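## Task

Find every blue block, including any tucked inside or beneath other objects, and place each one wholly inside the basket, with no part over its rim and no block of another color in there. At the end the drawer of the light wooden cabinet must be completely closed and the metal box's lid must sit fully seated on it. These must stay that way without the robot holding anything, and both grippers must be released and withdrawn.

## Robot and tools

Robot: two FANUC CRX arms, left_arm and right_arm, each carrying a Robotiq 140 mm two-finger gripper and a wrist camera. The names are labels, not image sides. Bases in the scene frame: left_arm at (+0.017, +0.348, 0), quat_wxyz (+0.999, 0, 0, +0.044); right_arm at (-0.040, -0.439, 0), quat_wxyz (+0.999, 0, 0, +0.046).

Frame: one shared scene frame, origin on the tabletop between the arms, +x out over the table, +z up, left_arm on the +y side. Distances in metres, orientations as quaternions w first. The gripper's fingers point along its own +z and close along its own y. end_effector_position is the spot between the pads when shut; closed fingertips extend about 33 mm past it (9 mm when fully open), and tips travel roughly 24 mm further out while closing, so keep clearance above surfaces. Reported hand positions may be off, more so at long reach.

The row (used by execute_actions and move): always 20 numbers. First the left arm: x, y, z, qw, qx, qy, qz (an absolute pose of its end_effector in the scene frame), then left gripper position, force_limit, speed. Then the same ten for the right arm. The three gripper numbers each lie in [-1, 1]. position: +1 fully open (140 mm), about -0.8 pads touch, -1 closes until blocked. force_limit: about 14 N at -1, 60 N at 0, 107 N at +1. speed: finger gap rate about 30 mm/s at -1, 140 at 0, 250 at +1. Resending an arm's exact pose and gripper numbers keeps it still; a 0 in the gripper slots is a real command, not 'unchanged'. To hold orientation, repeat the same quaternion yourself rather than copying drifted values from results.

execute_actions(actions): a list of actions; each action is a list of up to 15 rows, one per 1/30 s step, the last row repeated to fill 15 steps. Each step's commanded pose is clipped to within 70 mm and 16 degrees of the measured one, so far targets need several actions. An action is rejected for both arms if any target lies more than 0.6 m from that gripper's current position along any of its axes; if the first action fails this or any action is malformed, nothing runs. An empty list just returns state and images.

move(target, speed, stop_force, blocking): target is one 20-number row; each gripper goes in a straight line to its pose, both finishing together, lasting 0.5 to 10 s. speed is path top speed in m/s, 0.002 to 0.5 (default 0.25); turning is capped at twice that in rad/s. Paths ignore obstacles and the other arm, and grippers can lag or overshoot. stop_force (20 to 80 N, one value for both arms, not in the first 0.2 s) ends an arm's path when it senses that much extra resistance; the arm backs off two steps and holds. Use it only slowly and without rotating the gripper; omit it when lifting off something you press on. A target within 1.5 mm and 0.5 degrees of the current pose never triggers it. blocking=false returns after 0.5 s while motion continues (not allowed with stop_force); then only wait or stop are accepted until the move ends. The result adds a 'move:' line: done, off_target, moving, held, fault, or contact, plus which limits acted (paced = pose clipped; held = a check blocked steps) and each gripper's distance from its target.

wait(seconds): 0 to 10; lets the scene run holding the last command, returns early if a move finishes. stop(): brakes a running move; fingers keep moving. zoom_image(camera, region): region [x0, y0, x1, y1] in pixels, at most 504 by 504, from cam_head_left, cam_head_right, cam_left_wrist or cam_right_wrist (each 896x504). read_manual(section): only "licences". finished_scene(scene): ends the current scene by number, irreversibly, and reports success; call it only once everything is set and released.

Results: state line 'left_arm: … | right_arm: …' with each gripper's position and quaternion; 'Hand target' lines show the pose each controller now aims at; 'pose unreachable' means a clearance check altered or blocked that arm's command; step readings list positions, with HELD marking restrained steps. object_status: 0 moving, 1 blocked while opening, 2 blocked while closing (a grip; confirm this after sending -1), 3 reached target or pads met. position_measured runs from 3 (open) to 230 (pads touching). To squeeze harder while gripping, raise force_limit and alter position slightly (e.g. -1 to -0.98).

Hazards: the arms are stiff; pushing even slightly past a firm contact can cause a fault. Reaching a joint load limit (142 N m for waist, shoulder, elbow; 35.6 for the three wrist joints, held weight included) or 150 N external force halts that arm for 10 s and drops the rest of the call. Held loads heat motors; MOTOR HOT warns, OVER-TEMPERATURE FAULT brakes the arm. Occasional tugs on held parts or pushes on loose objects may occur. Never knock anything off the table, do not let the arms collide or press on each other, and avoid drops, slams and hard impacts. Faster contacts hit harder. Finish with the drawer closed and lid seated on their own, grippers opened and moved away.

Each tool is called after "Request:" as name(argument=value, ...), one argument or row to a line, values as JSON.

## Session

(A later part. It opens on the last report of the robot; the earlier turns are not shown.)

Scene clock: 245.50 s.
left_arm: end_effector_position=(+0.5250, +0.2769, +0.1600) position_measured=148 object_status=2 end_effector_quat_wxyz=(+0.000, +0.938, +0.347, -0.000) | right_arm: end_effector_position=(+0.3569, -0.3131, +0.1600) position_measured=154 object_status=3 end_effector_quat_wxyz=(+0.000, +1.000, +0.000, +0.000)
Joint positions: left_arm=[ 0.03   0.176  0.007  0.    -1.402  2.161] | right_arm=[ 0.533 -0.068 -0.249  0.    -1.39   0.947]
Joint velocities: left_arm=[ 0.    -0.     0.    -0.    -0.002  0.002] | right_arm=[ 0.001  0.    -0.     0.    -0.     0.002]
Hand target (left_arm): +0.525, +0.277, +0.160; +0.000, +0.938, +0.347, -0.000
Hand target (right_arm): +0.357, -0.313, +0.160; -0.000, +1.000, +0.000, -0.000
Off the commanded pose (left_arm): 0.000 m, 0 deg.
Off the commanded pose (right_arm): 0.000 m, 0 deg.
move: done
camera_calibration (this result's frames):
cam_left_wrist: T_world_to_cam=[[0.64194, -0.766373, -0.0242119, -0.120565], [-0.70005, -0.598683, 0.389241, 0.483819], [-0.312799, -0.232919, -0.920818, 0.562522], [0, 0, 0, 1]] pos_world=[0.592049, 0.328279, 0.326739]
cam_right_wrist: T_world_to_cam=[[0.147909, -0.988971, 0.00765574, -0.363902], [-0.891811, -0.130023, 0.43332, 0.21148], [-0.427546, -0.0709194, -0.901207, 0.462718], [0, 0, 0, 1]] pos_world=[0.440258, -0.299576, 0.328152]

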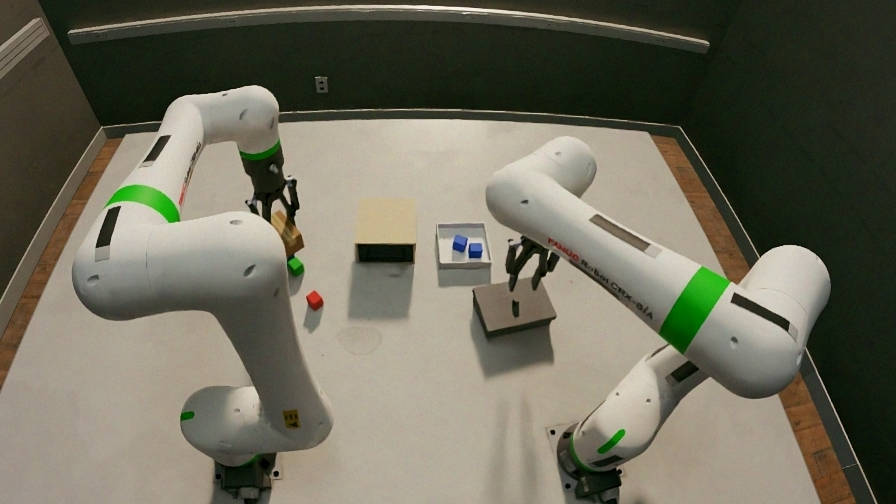

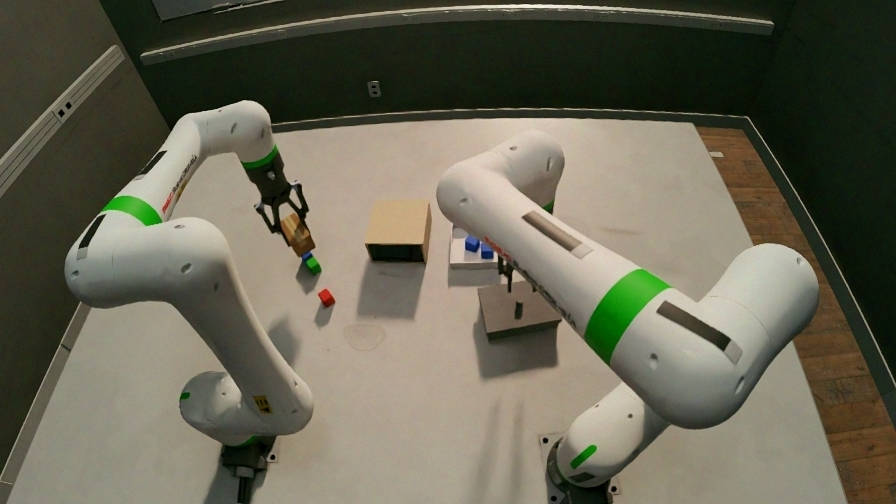

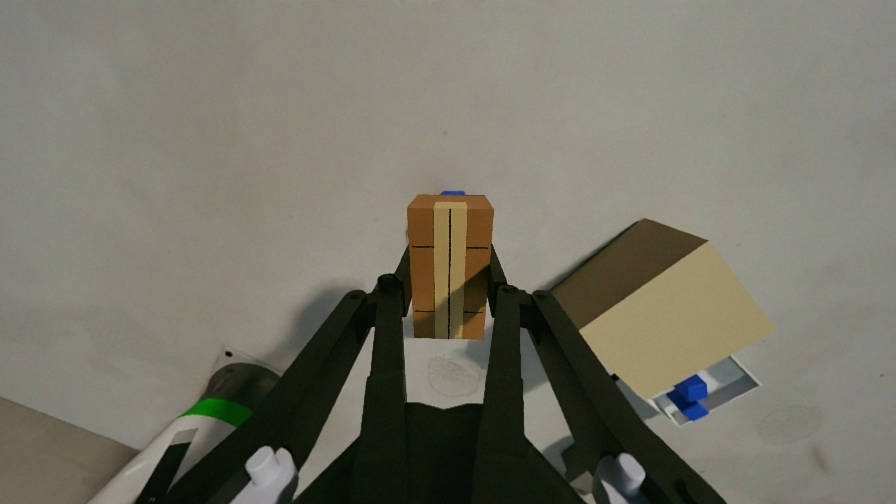

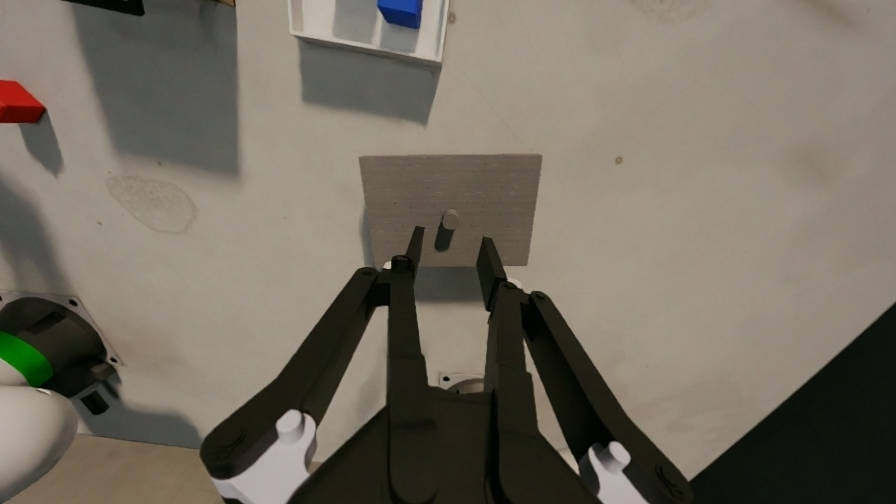

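Request:
move(
  target=[0.47,0.46,0.12,0,0.938,0.347,0,-1,0,0, 0.49,0.0,0.20,0,0.7071,0.7071,0,-0.45,0,0],
  speed=0.25,
)

Request:
move(
  target=[0.47,0.46,0.047,0,0.938,0.347,0,-1,0,0, 0.49,0.0,0.20,0,0.7071,0.7071,0,-0.45,0,0],
  speed=0.08,
)

Request:
move(
  target=[0.47,0.46,0.047,0,0.938,0.347,0,0.3,0,0, 0.49,0.0,0.20,0,0.7071,0.7071,0,-0.45,0,0],
  speed=0.08,
)

Request:
move(
  target=[0.47,0.46,0.13,0,0.938,0.347,0,0.3,0,0, 0.49,0.0,0.20,0,0.7071,0.7071,0,-0.45,0,0],
  speed=0.15,
)

Request:
move(
  target=[0.54,0.29,0.18,0,0.938,0.347,0,-0.1,0,0, 0.49,0.0,0.20,0,0.7071,0.7071,0,-0.45,0,0],
  speed=0.2,
)

Scene clock: 267.73 s.
left_arm: end_effector_position=(+0.4700, +0.4596, +0.1200) position_measured=148 object_status=2 end_effector_quat_wxyz=(+0.001, +0.938, +0.347, +0.000) | right_arm: end_effector_position=(+0.4886, +0.0006, +0.2002) position_measured=186 object_status=3 end_effector_quat_wxyz=(-0.000, +0.707, +0.707, -0.000)
Joint positions: left_arm=[ 0.438  0.082 -0.194  0.001 -1.294  1.753] | right_arm=[ 0.792  0.646  0.75  -0.001 -1.675  2.259]
Joint velocities: left_arm=[ 0.     0.    -0.    -0.     0.002  0.001] | right_arm=[-0.001  0.001  0.001 -0.    -0.001  0.001]
Hand target (left_arm): +0.470, +0.460, +0.120; +0.001, +0.938, +0.347, +0.000
Hand target (right_arm): +0.489, +0.000, +0.200; -0.000, +0.707, +0.707, -0.000
Off the commanded pose (left_arm): 0.000 m, 0 deg.
Off the commanded pose (right_arm): 0.002 m, 0 deg.
move: done
camera_calibration (this result's frames):
cam_left_wrist: T_world_to_cam=[[0.642345, -0.76606, -0.0233444, 0.0533128], [-0.700059, -0.598856, 0.388959, 0.570405], [-0.311946, -0.233503, -0.920959, 0.550902], [0, 0, 0, 1]] pos_world=[0.536923, 0.511069, 0.286738]
cam_right_wrist: T_world_to_cam=[[0.988919, 0.148295, 0.00697481, -0.484906], [0.130689, -0.891876, 0.432986, -0.146832], [0.0704304, -0.427277, -0.901374, 0.334388], [0, 0, 0, 1]] pos_world=[0.475171, 0.0838294, 0.368367]

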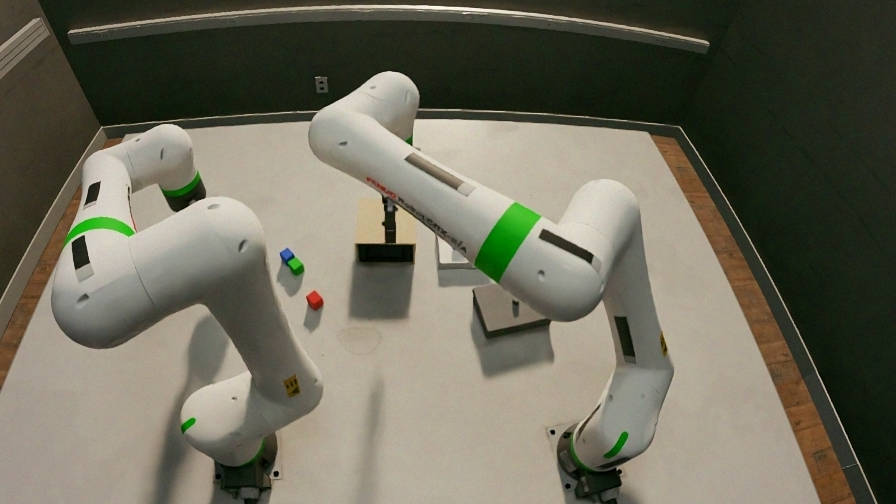

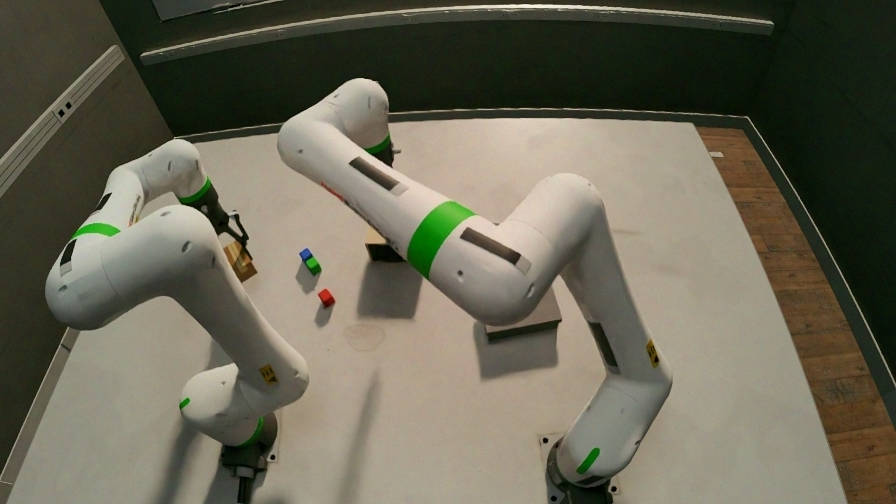

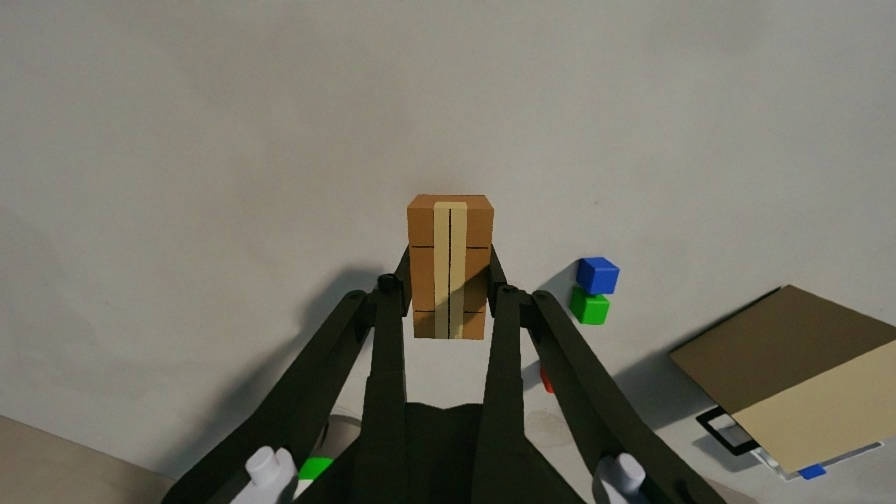

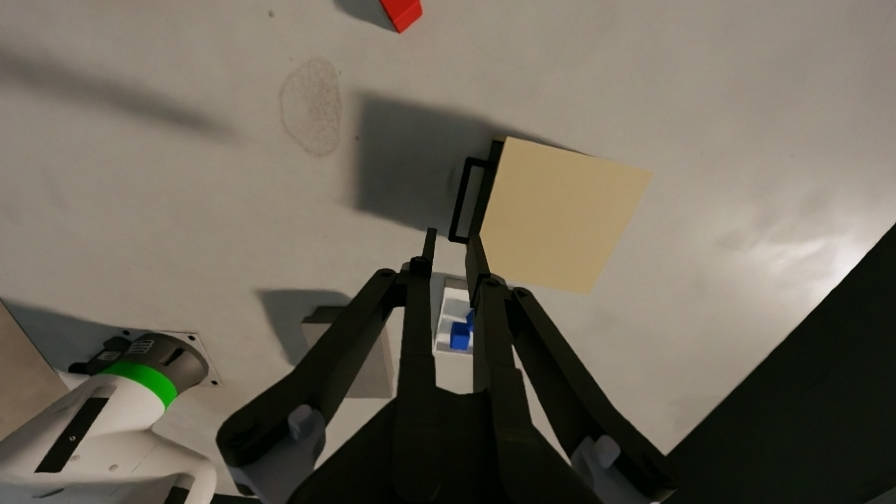

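Scene clock: 268.97 s.
left_arm: end_effector_position=(+0.4700, +0.4601, +0.0470) position_measured=148 object_status=2 end_effector_quat_wxyz=(-0.000, +0.938, +0.347, +0.000) | right_arm: end_effector_position=(+0.4900, +0.0000, +0.2000) position_measured=186 object_status=3 end_effector_quat_wxyz=(+0.000, +0.707, +0.707, +0.000)
Joint positions: left_arm=[ 0.438  0.148 -0.301 -0.    -1.121  1.754] | right_arm=[ 0.79   0.648  0.753  0.    -1.675  2.26 ]
Joint velocities: left_arm=[-0.     0.001  0.     0.    -0.001  0.   ] | right_arm=[ 0.    -0.002 -0.001 -0.     0.001 -0.   ]
Hand target (left_arm): +0.470, +0.460, +0.047; -0.000, +0.938, +0.347, -0.000
Hand target (right_arm): +0.490, +0.000, +0.200; +0.000, +0.707, +0.707, +0.000
Off the commanded pose (left_arm): 0.000 m, 0 deg.
Off the commanded pose (right_arm): 0.000 m, 0 deg.
move: done
camera_calibration (this result's frames):
cam_left_wrist: T_world_to_cam=[[0.642401, -0.765973, -0.0246322, 0.0520031], [-0.699653, -0.599291, 0.38902, 0.599099], [-0.312741, -0.232673, -0.9209, 0.483804], [0, 0, 0, 1]] pos_world=[0.53706, 0.511436, 0.213755]
cam_right_wrist: T_world_to_cam=[[0.989009, 0.147662, 0.00758728, -0.486407], [0.12983, -0.891842, 0.433316, -0.147087], [0.0707509, -0.427568, -0.90121, 0.333688], [0, 0, 0, 1]] pos_world=[0.476548, 0.0833199, 0.368149]

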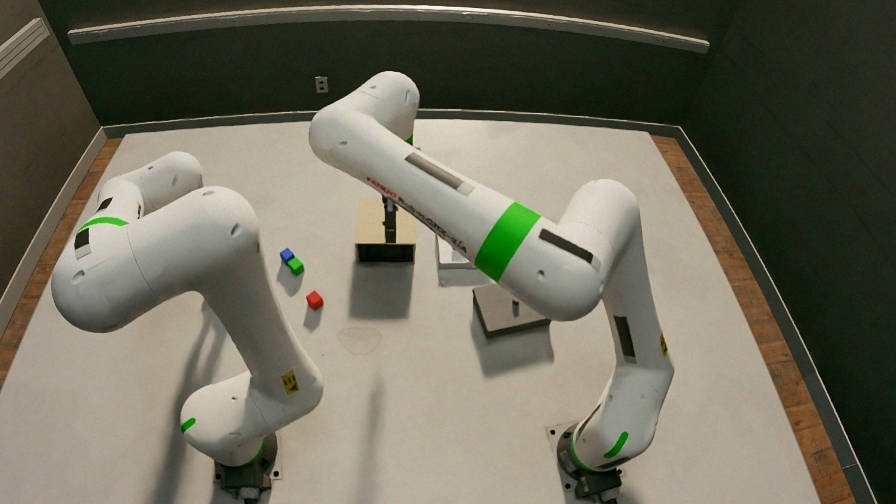

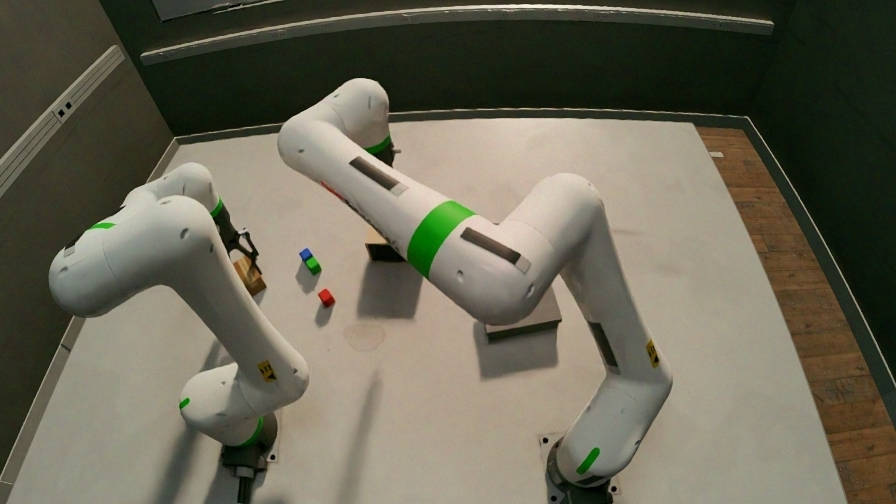

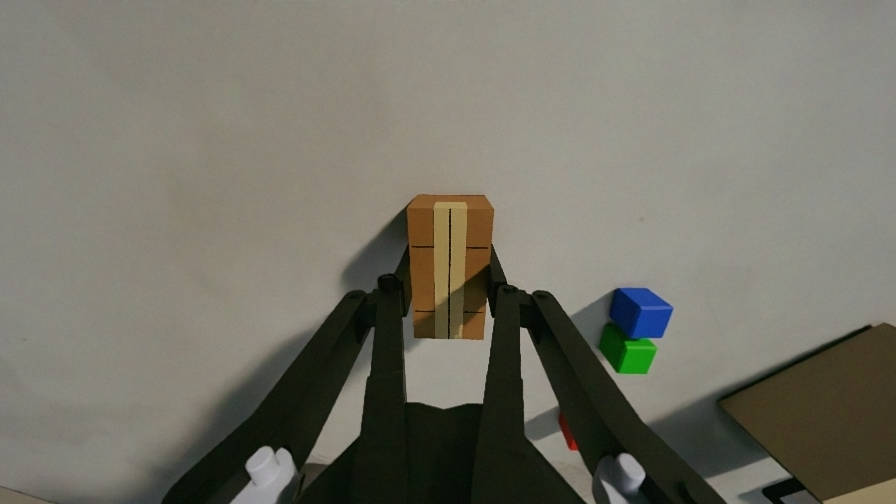

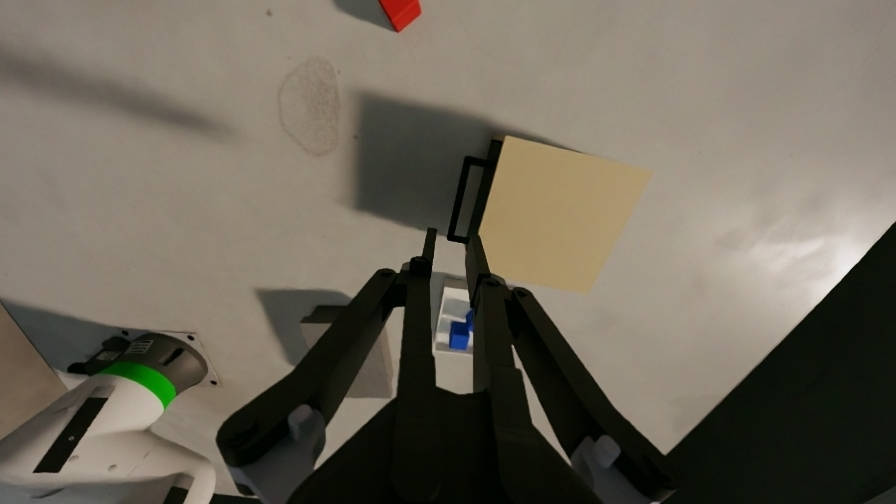

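Scene clock: 269.67 s.
left_arm: end_effector_position=(+0.4700, +0.4600, +0.0470) position_measured=91 object_status=3 end_effector_quat_wxyz=(-0.000, +0.938, +0.347, -0.000) | right_arm: end_effector_position=(+0.4900, +0.0000, +0.2000) position_measured=186 object_status=3 end_effector_quat_wxyz=(+0.000, +0.707, +0.707, +0.000)
Joint positions: left_arm=[ 0.438  0.148 -0.301 -0.    -1.121  1.754] | right_arm=[ 0.79   0.648  0.753  0.    -1.675  2.26 ]
Joint velocities: left_arm=[ 0.     0.001 -0.001  0.002  0.    -0.005] | right_arm=[ 0.    -0.    -0.002 -0.    -0.    -0.   ]
Hand target (left_arm): +0.470, +0.460, +0.047; -0.000, +0.938, +0.347, -0.000
Hand target (right_arm): +0.490, +0.000, +0.200; -0.000, +0.707, +0.707, -0.000
Off the commanded pose (left_arm): 0.000 m, 0 deg.
Off the commanded pose (right_arm): 0.000 m, 0 deg.
move: done
camera_calibration (this result's frames):
cam_left_wrist: T_world_to_cam=[[0.64238, -0.765993, -0.0245488, 0.0519905], [-0.699666, -0.599226, 0.389095, 0.599047], [-0.312754, -0.232771, -0.920871, 0.483805], [0, 0, 0, 1]] pos_world=[0.537047, 0.511405, 0.213712]
cam_right_wrist: T_world_to_cam=[[0.989009, 0.147659, 0.00758719, -0.486408], [0.129828, -0.891842, 0.433316, -0.147088], [0.0707497, -0.427569, -0.90121, 0.333688], [0, 0, 0, 1]] pos_world=[0.47655, 0.0833181, 0.368149]

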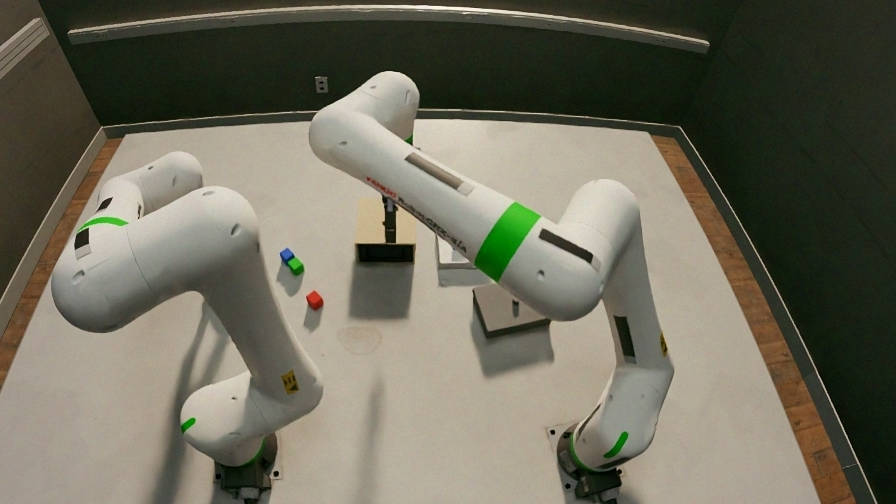

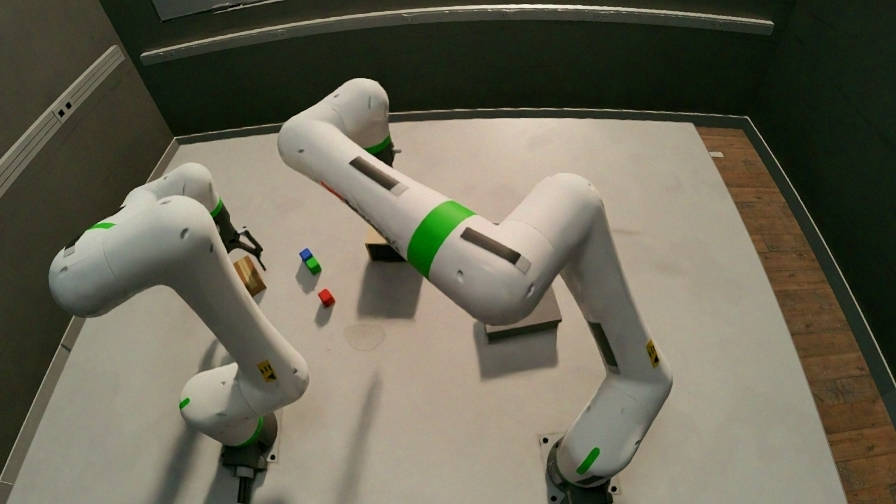

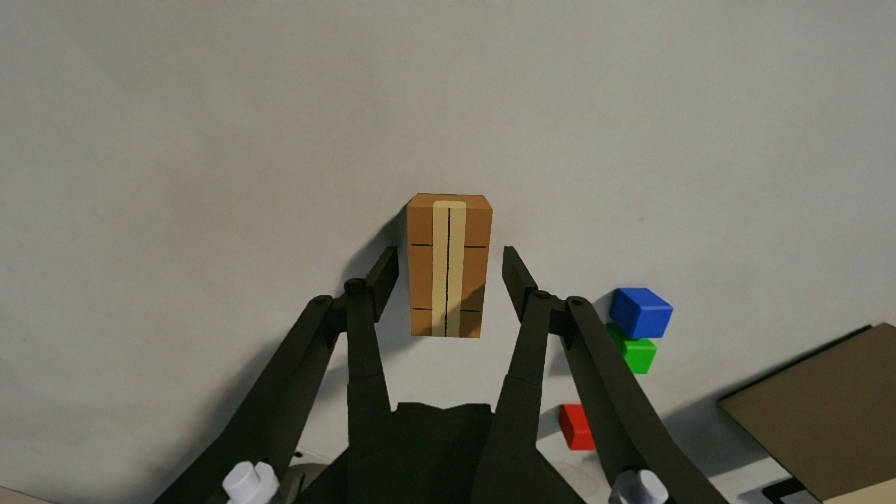

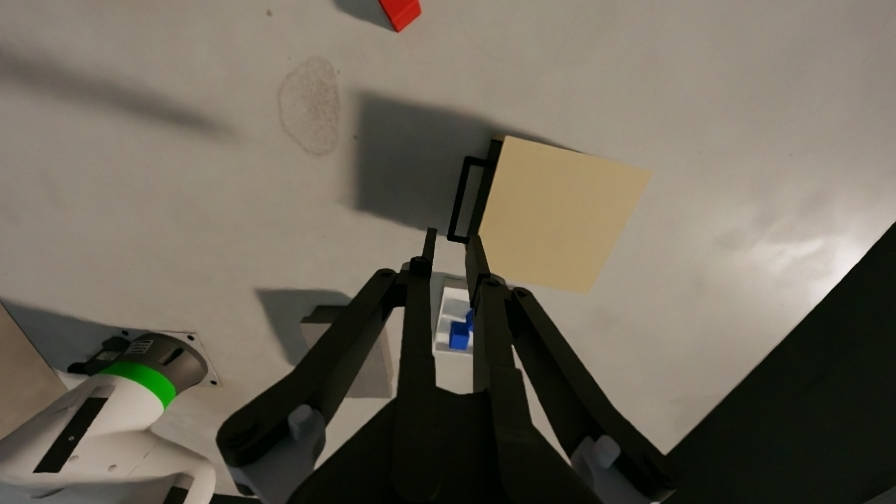

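Scene clock: 270.57 s.
left_arm: end_effector_position=(+0.4700, +0.4599, +0.1300) position_measured=91 object_status=3 end_effector_quat_wxyz=(+0.000, +0.938, +0.347, -0.000) | right_arm: end_effector_position=(+0.4900, +0.0000, +0.2000) position_measured=186 object_status=3 end_effector_quat_wxyz=(+0.000, +0.707, +0.707, +0.000)
Joint positions: left_arm=[ 0.438  0.077 -0.175  0.    -1.319  1.753] | right_arm=[ 0.79   0.648  0.753  0.    -1.675  2.26 ]
Joint velocities: left_arm=[-0.    -0.001  0.    -0.001 -0.     0.001] | right_arm=[-0.    -0.    -0.001  0.    -0.002 -0.   ]
Hand target (left_arm): +0.470, +0.460, +0.130; +0.000, +0.938, +0.347, +0.000
Hand target (right_arm): +0.490, +0.000, +0.200; -0.000, +0.707, +0.707, -0.000
Off the commanded pose (left_arm): 0.000 m, 0 deg.
Off the commanded pose (right_arm): 0.000 m, 0 deg.
move: done
camera_calibration (this result's frames):
cam_left_wrist: T_world_to_cam=[[0.642061, -0.766274, -0.0241251, 0.0541031], [-0.699987, -0.598773, 0.389215, 0.566624], [-0.312691, -0.233013, -0.920831, 0.560302], [0, 0, 0, 1]] pos_world=[0.537093, 0.511294, 0.29671]
cam_right_wrist: T_world_to_cam=[[0.989009, 0.147659, 0.00758706, -0.486408], [0.129828, -0.891842, 0.433316, -0.147088], [0.0707496, -0.427569, -0.90121, 0.333688], [0, 0, 0, 1]] pos_world=[0.47655, 0.0833181, 0.368149]

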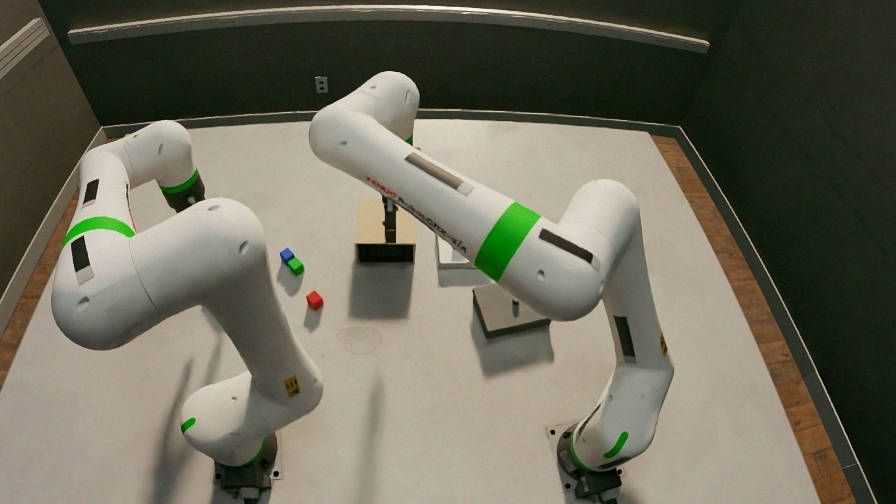

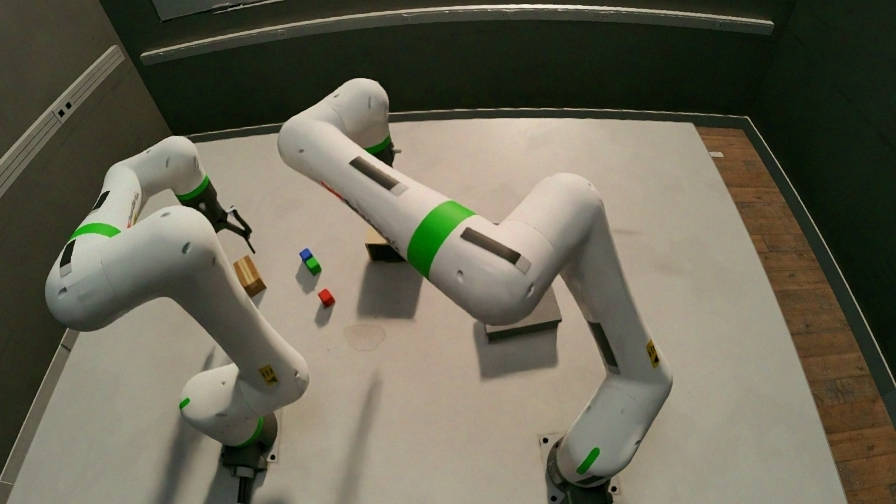

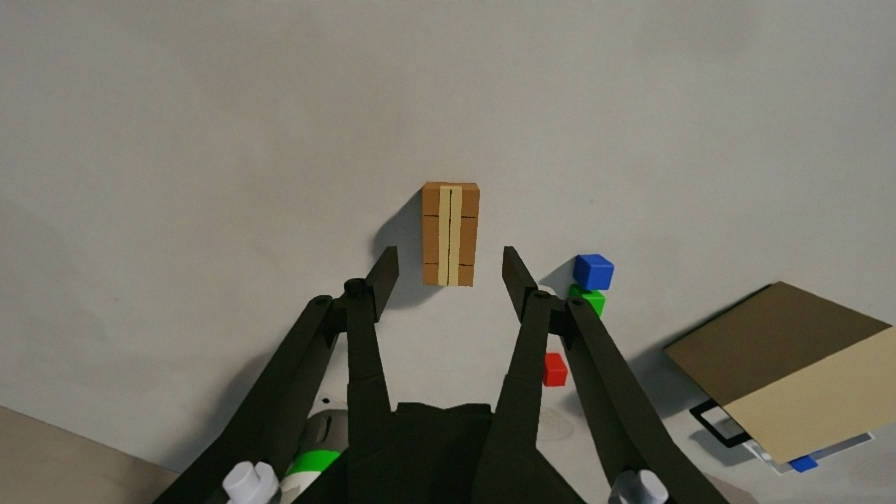

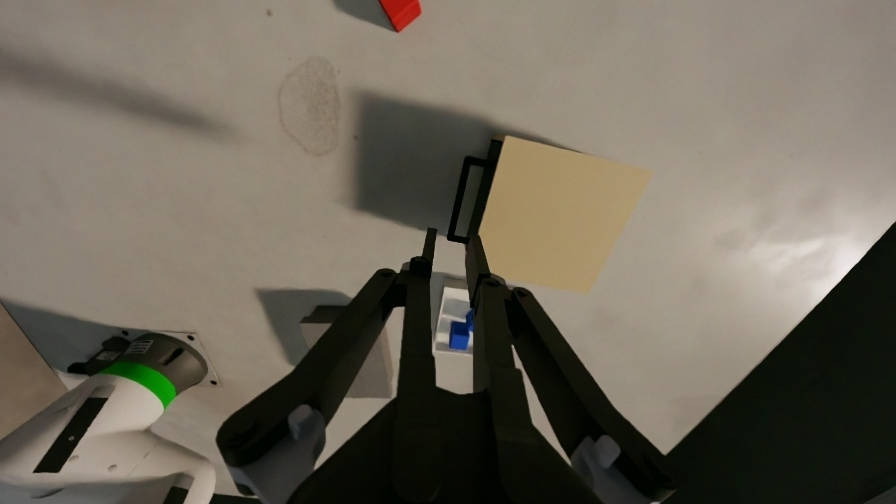

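Scene clock: 271.90 s.
left_arm: end_effector_position=(+0.5400, +0.2905, +0.1800) position_measured=141 object_status=3 end_effector_quat_wxyz=(-0.000, +0.938, +0.347, -0.000) | right_arm: end_effector_position=(+0.4900, +0.0000, +0.2000) position_measured=186 object_status=3 end_effector_quat_wxyz=(+0.000, +0.707, +0.707, +0.000)
Joint positions: left_arm=[ 0.052  0.203  0.086 -0.001 -1.455  2.139] | right_arm=[ 0.79   0.648  0.753  0.    -1.675  2.26 ]
Joint velocities: left_arm=[-0.001  0.     0.    -0.001 -0.001  0.   ] | right_arm=[-0.001 -0.002  0.    -0.     0.    -0.   ]
Hand target (left_arm): +0.540, +0.290, +0.180; -0.000, +0.938, +0.347, -0.000
Hand target (right_arm): +0.490, +0.000, +0.200; -0.000, +0.707, +0.707, -0.000
Off the commanded pose (left_arm): 0.000 m, 0 deg.
Off the commanded pose (right_arm): 0.000 m, 0 deg.
move: done
camera_calibration (this result's frames):
cam_left_wrist: T_world_to_cam=[[0.642117, -0.766181, -0.0255542, -0.119207], [-0.69957, -0.599273, 0.389196, 0.494597], [-0.313509, -0.232033, -0.9208, 0.588925], [0, 0, 0, 1]] pos_world=[0.607183, 0.341714, 0.346741]
cam_right_wrist: T_world_to_cam=[[0.989009, 0.147659, 0.00758692, -0.486408], [0.129828, -0.891842, 0.433316, -0.147088], [0.0707495, -0.427569, -0.90121, 0.333688], [0, 0, 0, 1]] pos_world=[0.47655, 0.0833181, 0.368148]

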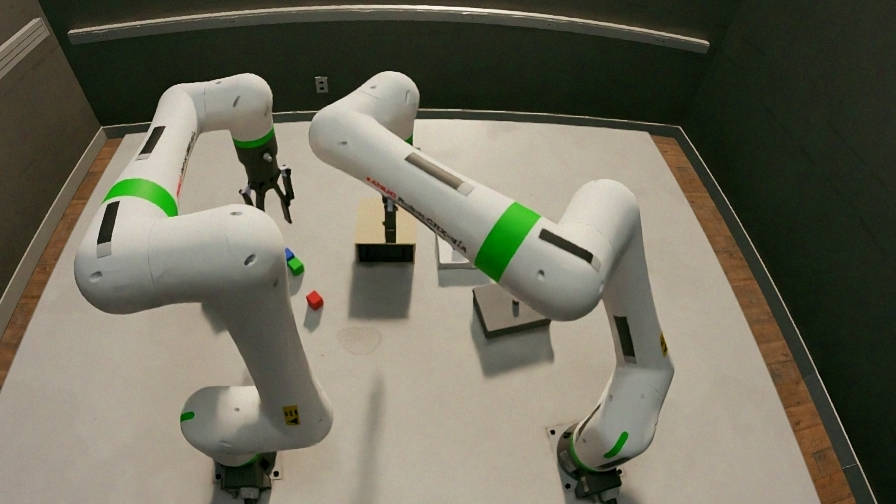

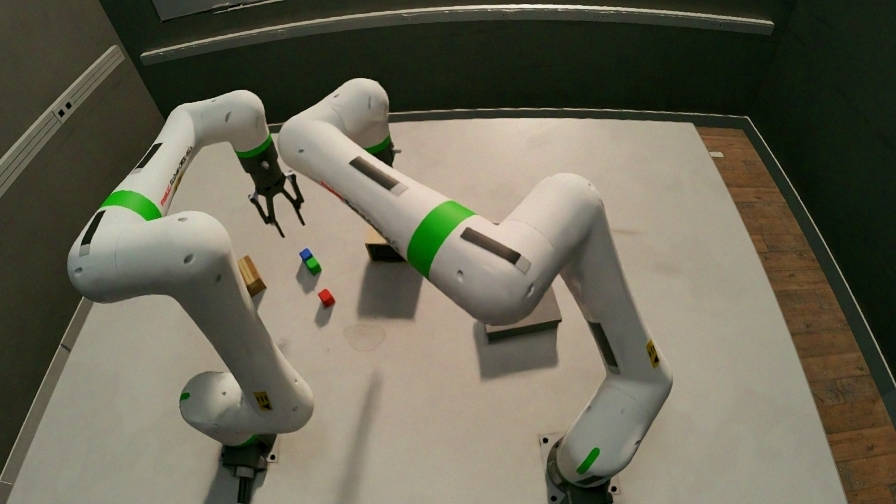

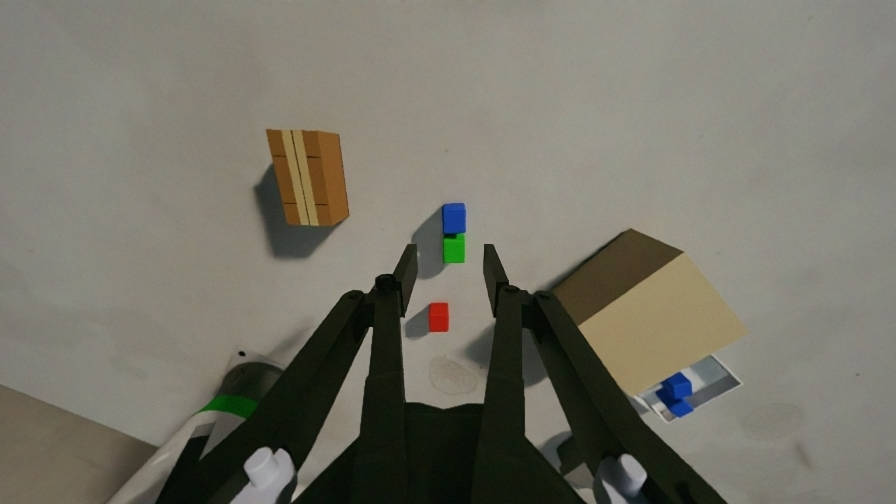

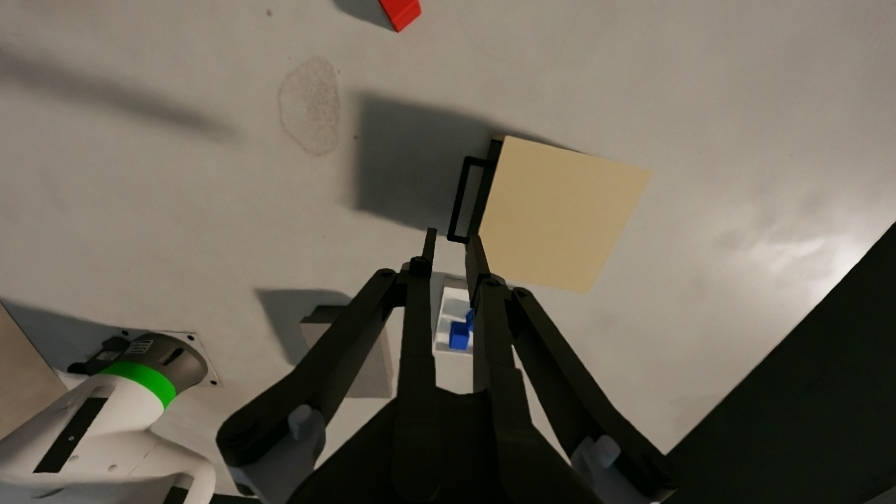

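Request:
move(
  target=[0.544,0.289,0.042,0,0.938,0.347,0,-0.1,0,0, 0.492,0.005,0.10,0,0.7071,0.7071,0,-0.45,0,0],
  speed=0.1,
)

Request:
move(
  target=[0.544,0.289,0.042,0,0.938,0.347,0,-1,0,0, 0.492,0.005,0.10,0,0.7071,0.7071,0,-0.45,0,0],
  speed=0.1,
)

Scene clock: 288.77 s.
left_arm: end_effector_position=(+0.5441, +0.2891, +0.0420) position_measured=141 object_status=3 end_effector_quat_wxyz=(-0.000, +0.938, +0.347, +0.000) | right_arm: end_effector_position=(+0.4920, +0.0051, +0.1000) position_measured=186 object_status=3 end_effector_quat_wxyz=(-0.000, +0.707, +0.707, +0.000)
Joint positions: left_arm=[ 0.049  0.303 -0.124 -0.    -1.144  2.143] | right_arm=[ 0.792  0.666  0.547 -0.    -1.452  2.257]
Joint velocities: left_arm=[-0.     0.001  0.001  0.    -0.001  0.001] | right_arm=[ 0.    -0.001  0.001  0.    -0.002  0.   ]
Hand target (left_arm): +0.544, +0.289, +0.042; -0.000, +0.938, +0.347, +0.000
Hand target (right_arm): +0.492, +0.005, +0.100; -0.000, +0.707, +0.707, -0.000
Off the commanded pose (left_arm): 0.000 m, 0 deg.
Off the commanded pose (right_arm): 0.000 m, 0 deg.
move: done
camera_calibration (this result's frames):
cam_left_wrist: T_world_to_cam=[[0.642547, -0.765853, -0.0245443, -0.126816], [-0.69957, -0.599402, 0.388998, 0.550346], [-0.312627, -0.232779, -0.920912, 0.46256], [0, 0, 0, 1]] pos_world=[0.611099, 0.34043, 0.208781]
cam_right_wrist: T_world_to_cam=[[0.989055, 0.147355, 0.00756582, -0.488427], [0.12957, -0.891922, 0.433228, -0.0993426], [0.0705865, -0.427506, -0.901253, 0.245719], [0, 0, 0, 1]] pos_world=[0.478608, 0.0884126, 0.268188]

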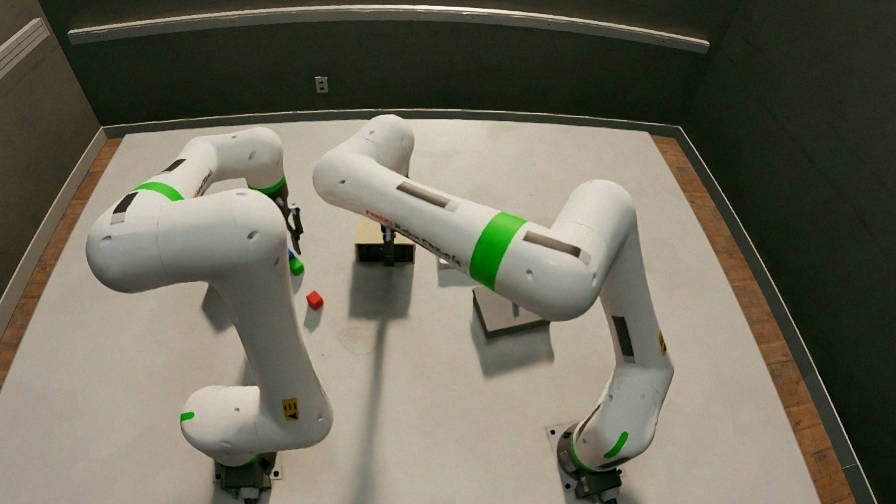

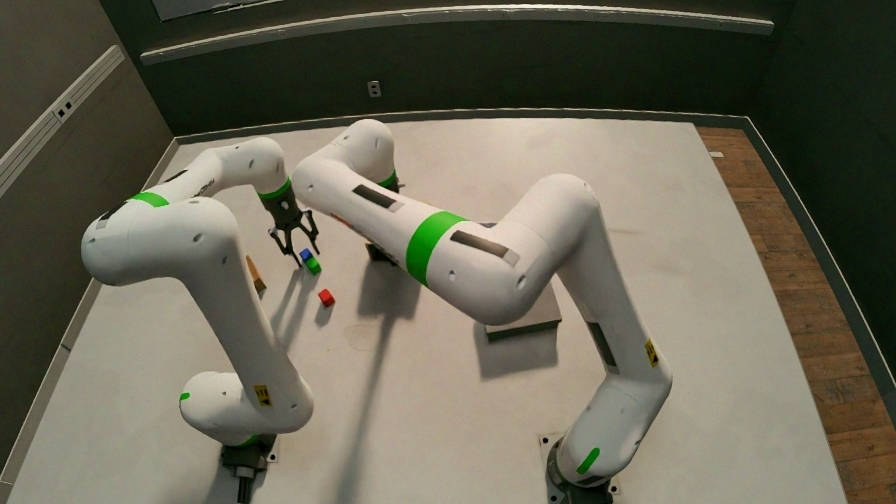

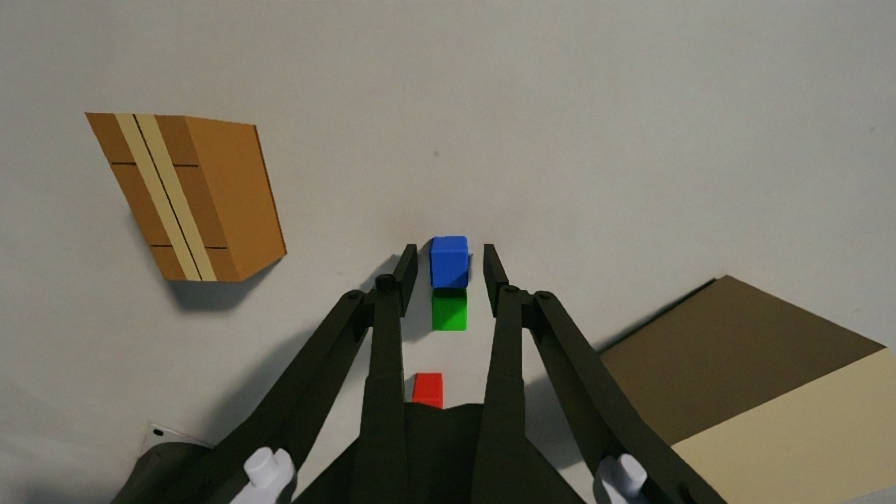

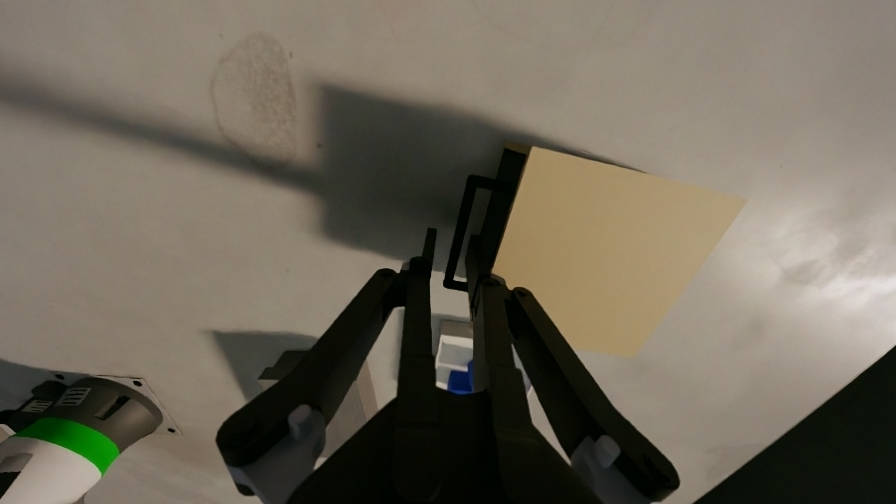

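Scene clock: 289.47 s.
left_arm: end_effector_position=(+0.5440, +0.2890, +0.0420) position_measured=189 object_status=2 end_effector_quat_wxyz=(-0.000, +0.938, +0.347, -0.000) | right_arm: end_effector_position=(+0.4920, +0.0050, +0.0998) position_measured=186 object_status=3 end_effector_quat_wxyz=(-0.000, +0.707, +0.707, -0.000)
Joint positions: left_arm=[ 0.049  0.303 -0.124 -0.    -1.144  2.142] | right_arm=[ 0.792  0.666  0.547 -0.    -1.452  2.257]
Joint velocities: left_arm=[ 0.    -0.001 -0.    -0.     0.    -0.001] | right_arm=[-0.    -0.001 -0.    -0.     0.    -0.   ]
Hand target (left_arm): +0.544, +0.289, +0.042; -0.000, +0.938, +0.347, -0.000
Hand target (right_arm): +0.492, +0.005, +0.100; -0.000, +0.707, +0.707, -0.000
Off the commanded pose (left_arm): 0.000 m, 0 deg.
Off the commanded pose (right_arm): 0.000 m, 0 deg.
move: done
camera_calibration (this result's frames):
cam_left_wrist: T_world_to_cam=[[0.642249, -0.766104, -0.0245107, -0.126582], [-0.69977, -0.599088, 0.389121, 0.550319], [-0.312791, -0.23276, -0.920861, 0.462548], [0, 0, 0, 1]] pos_world=[0.611075, 0.340378, 0.208699]
cam_right_wrist: T_world_to_cam=[[0.98901, 0.147663, 0.00736164, -0.488295], [0.129922, -0.89179, 0.433395, -0.0995227], [0.0705614, -0.427676, -0.901174, 0.245515], [0, 0, 0, 1]] pos_world=[0.478535, 0.0883507, 0.267979]

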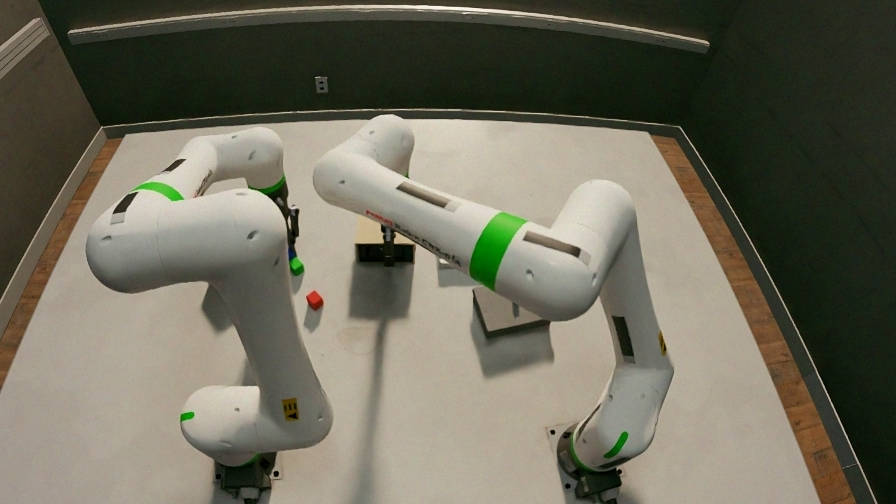

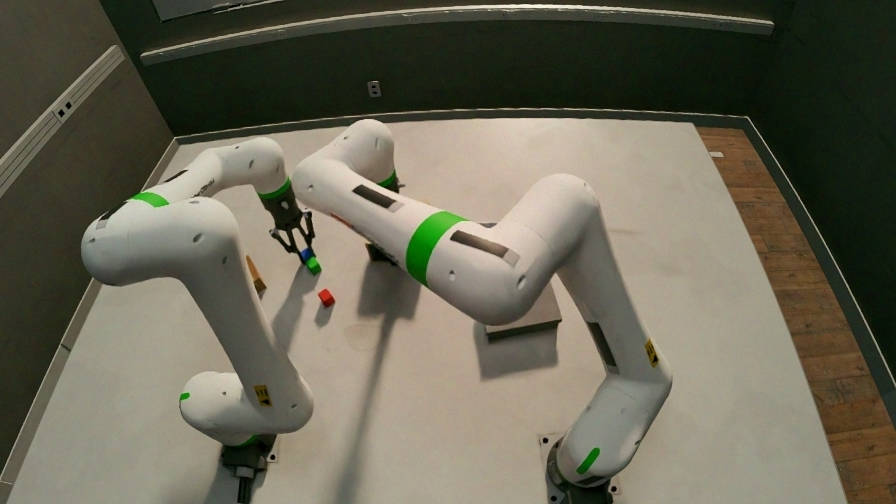

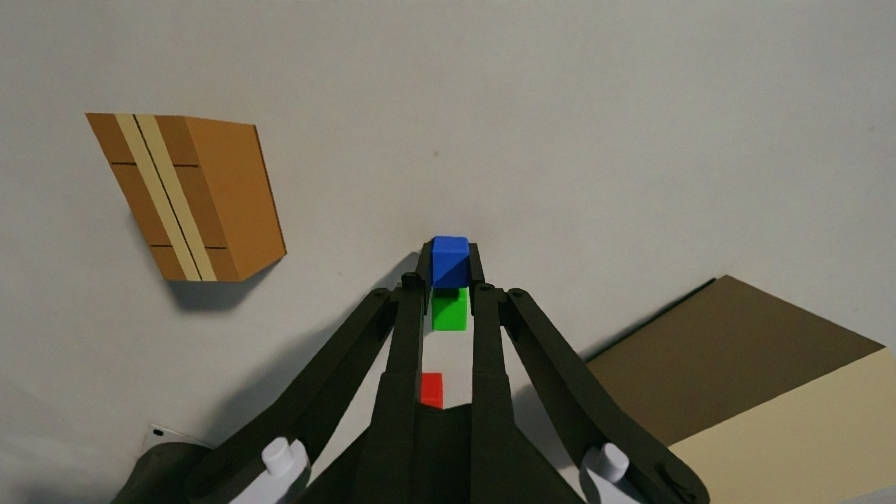

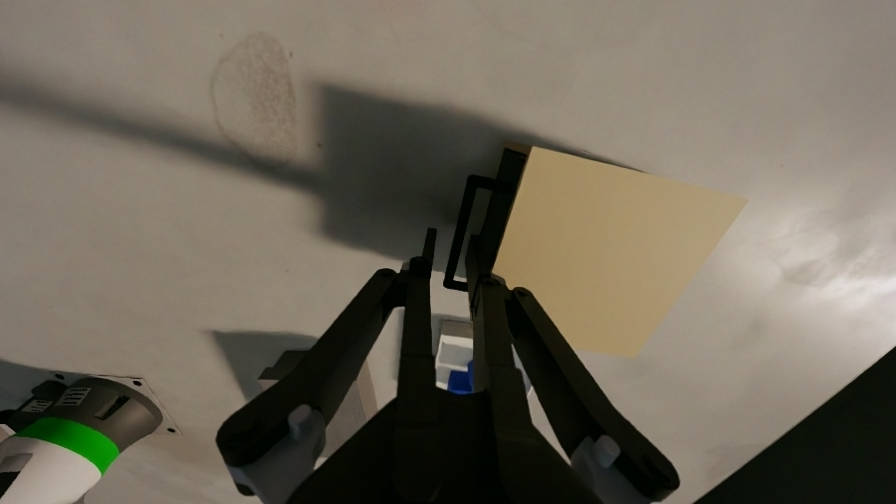

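Request:
zoom_image(
  camera="cam_right_wrist",
  region=[380, 130, 580, 310],
)

Region (380, 130, 580, 310) of cam_right_wrist's 896x504 image, scaled by 2.520, with more detail than that image has; it fills the top 454 rows of this view, and the rest is white.

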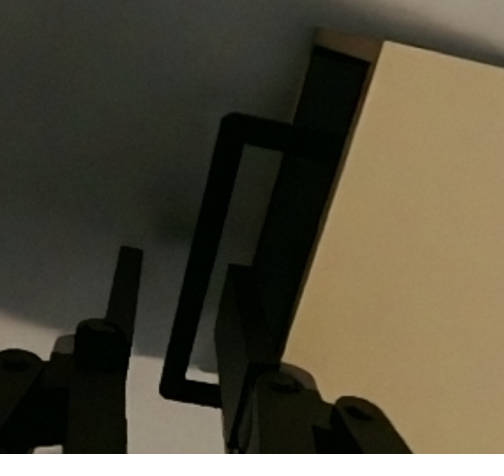

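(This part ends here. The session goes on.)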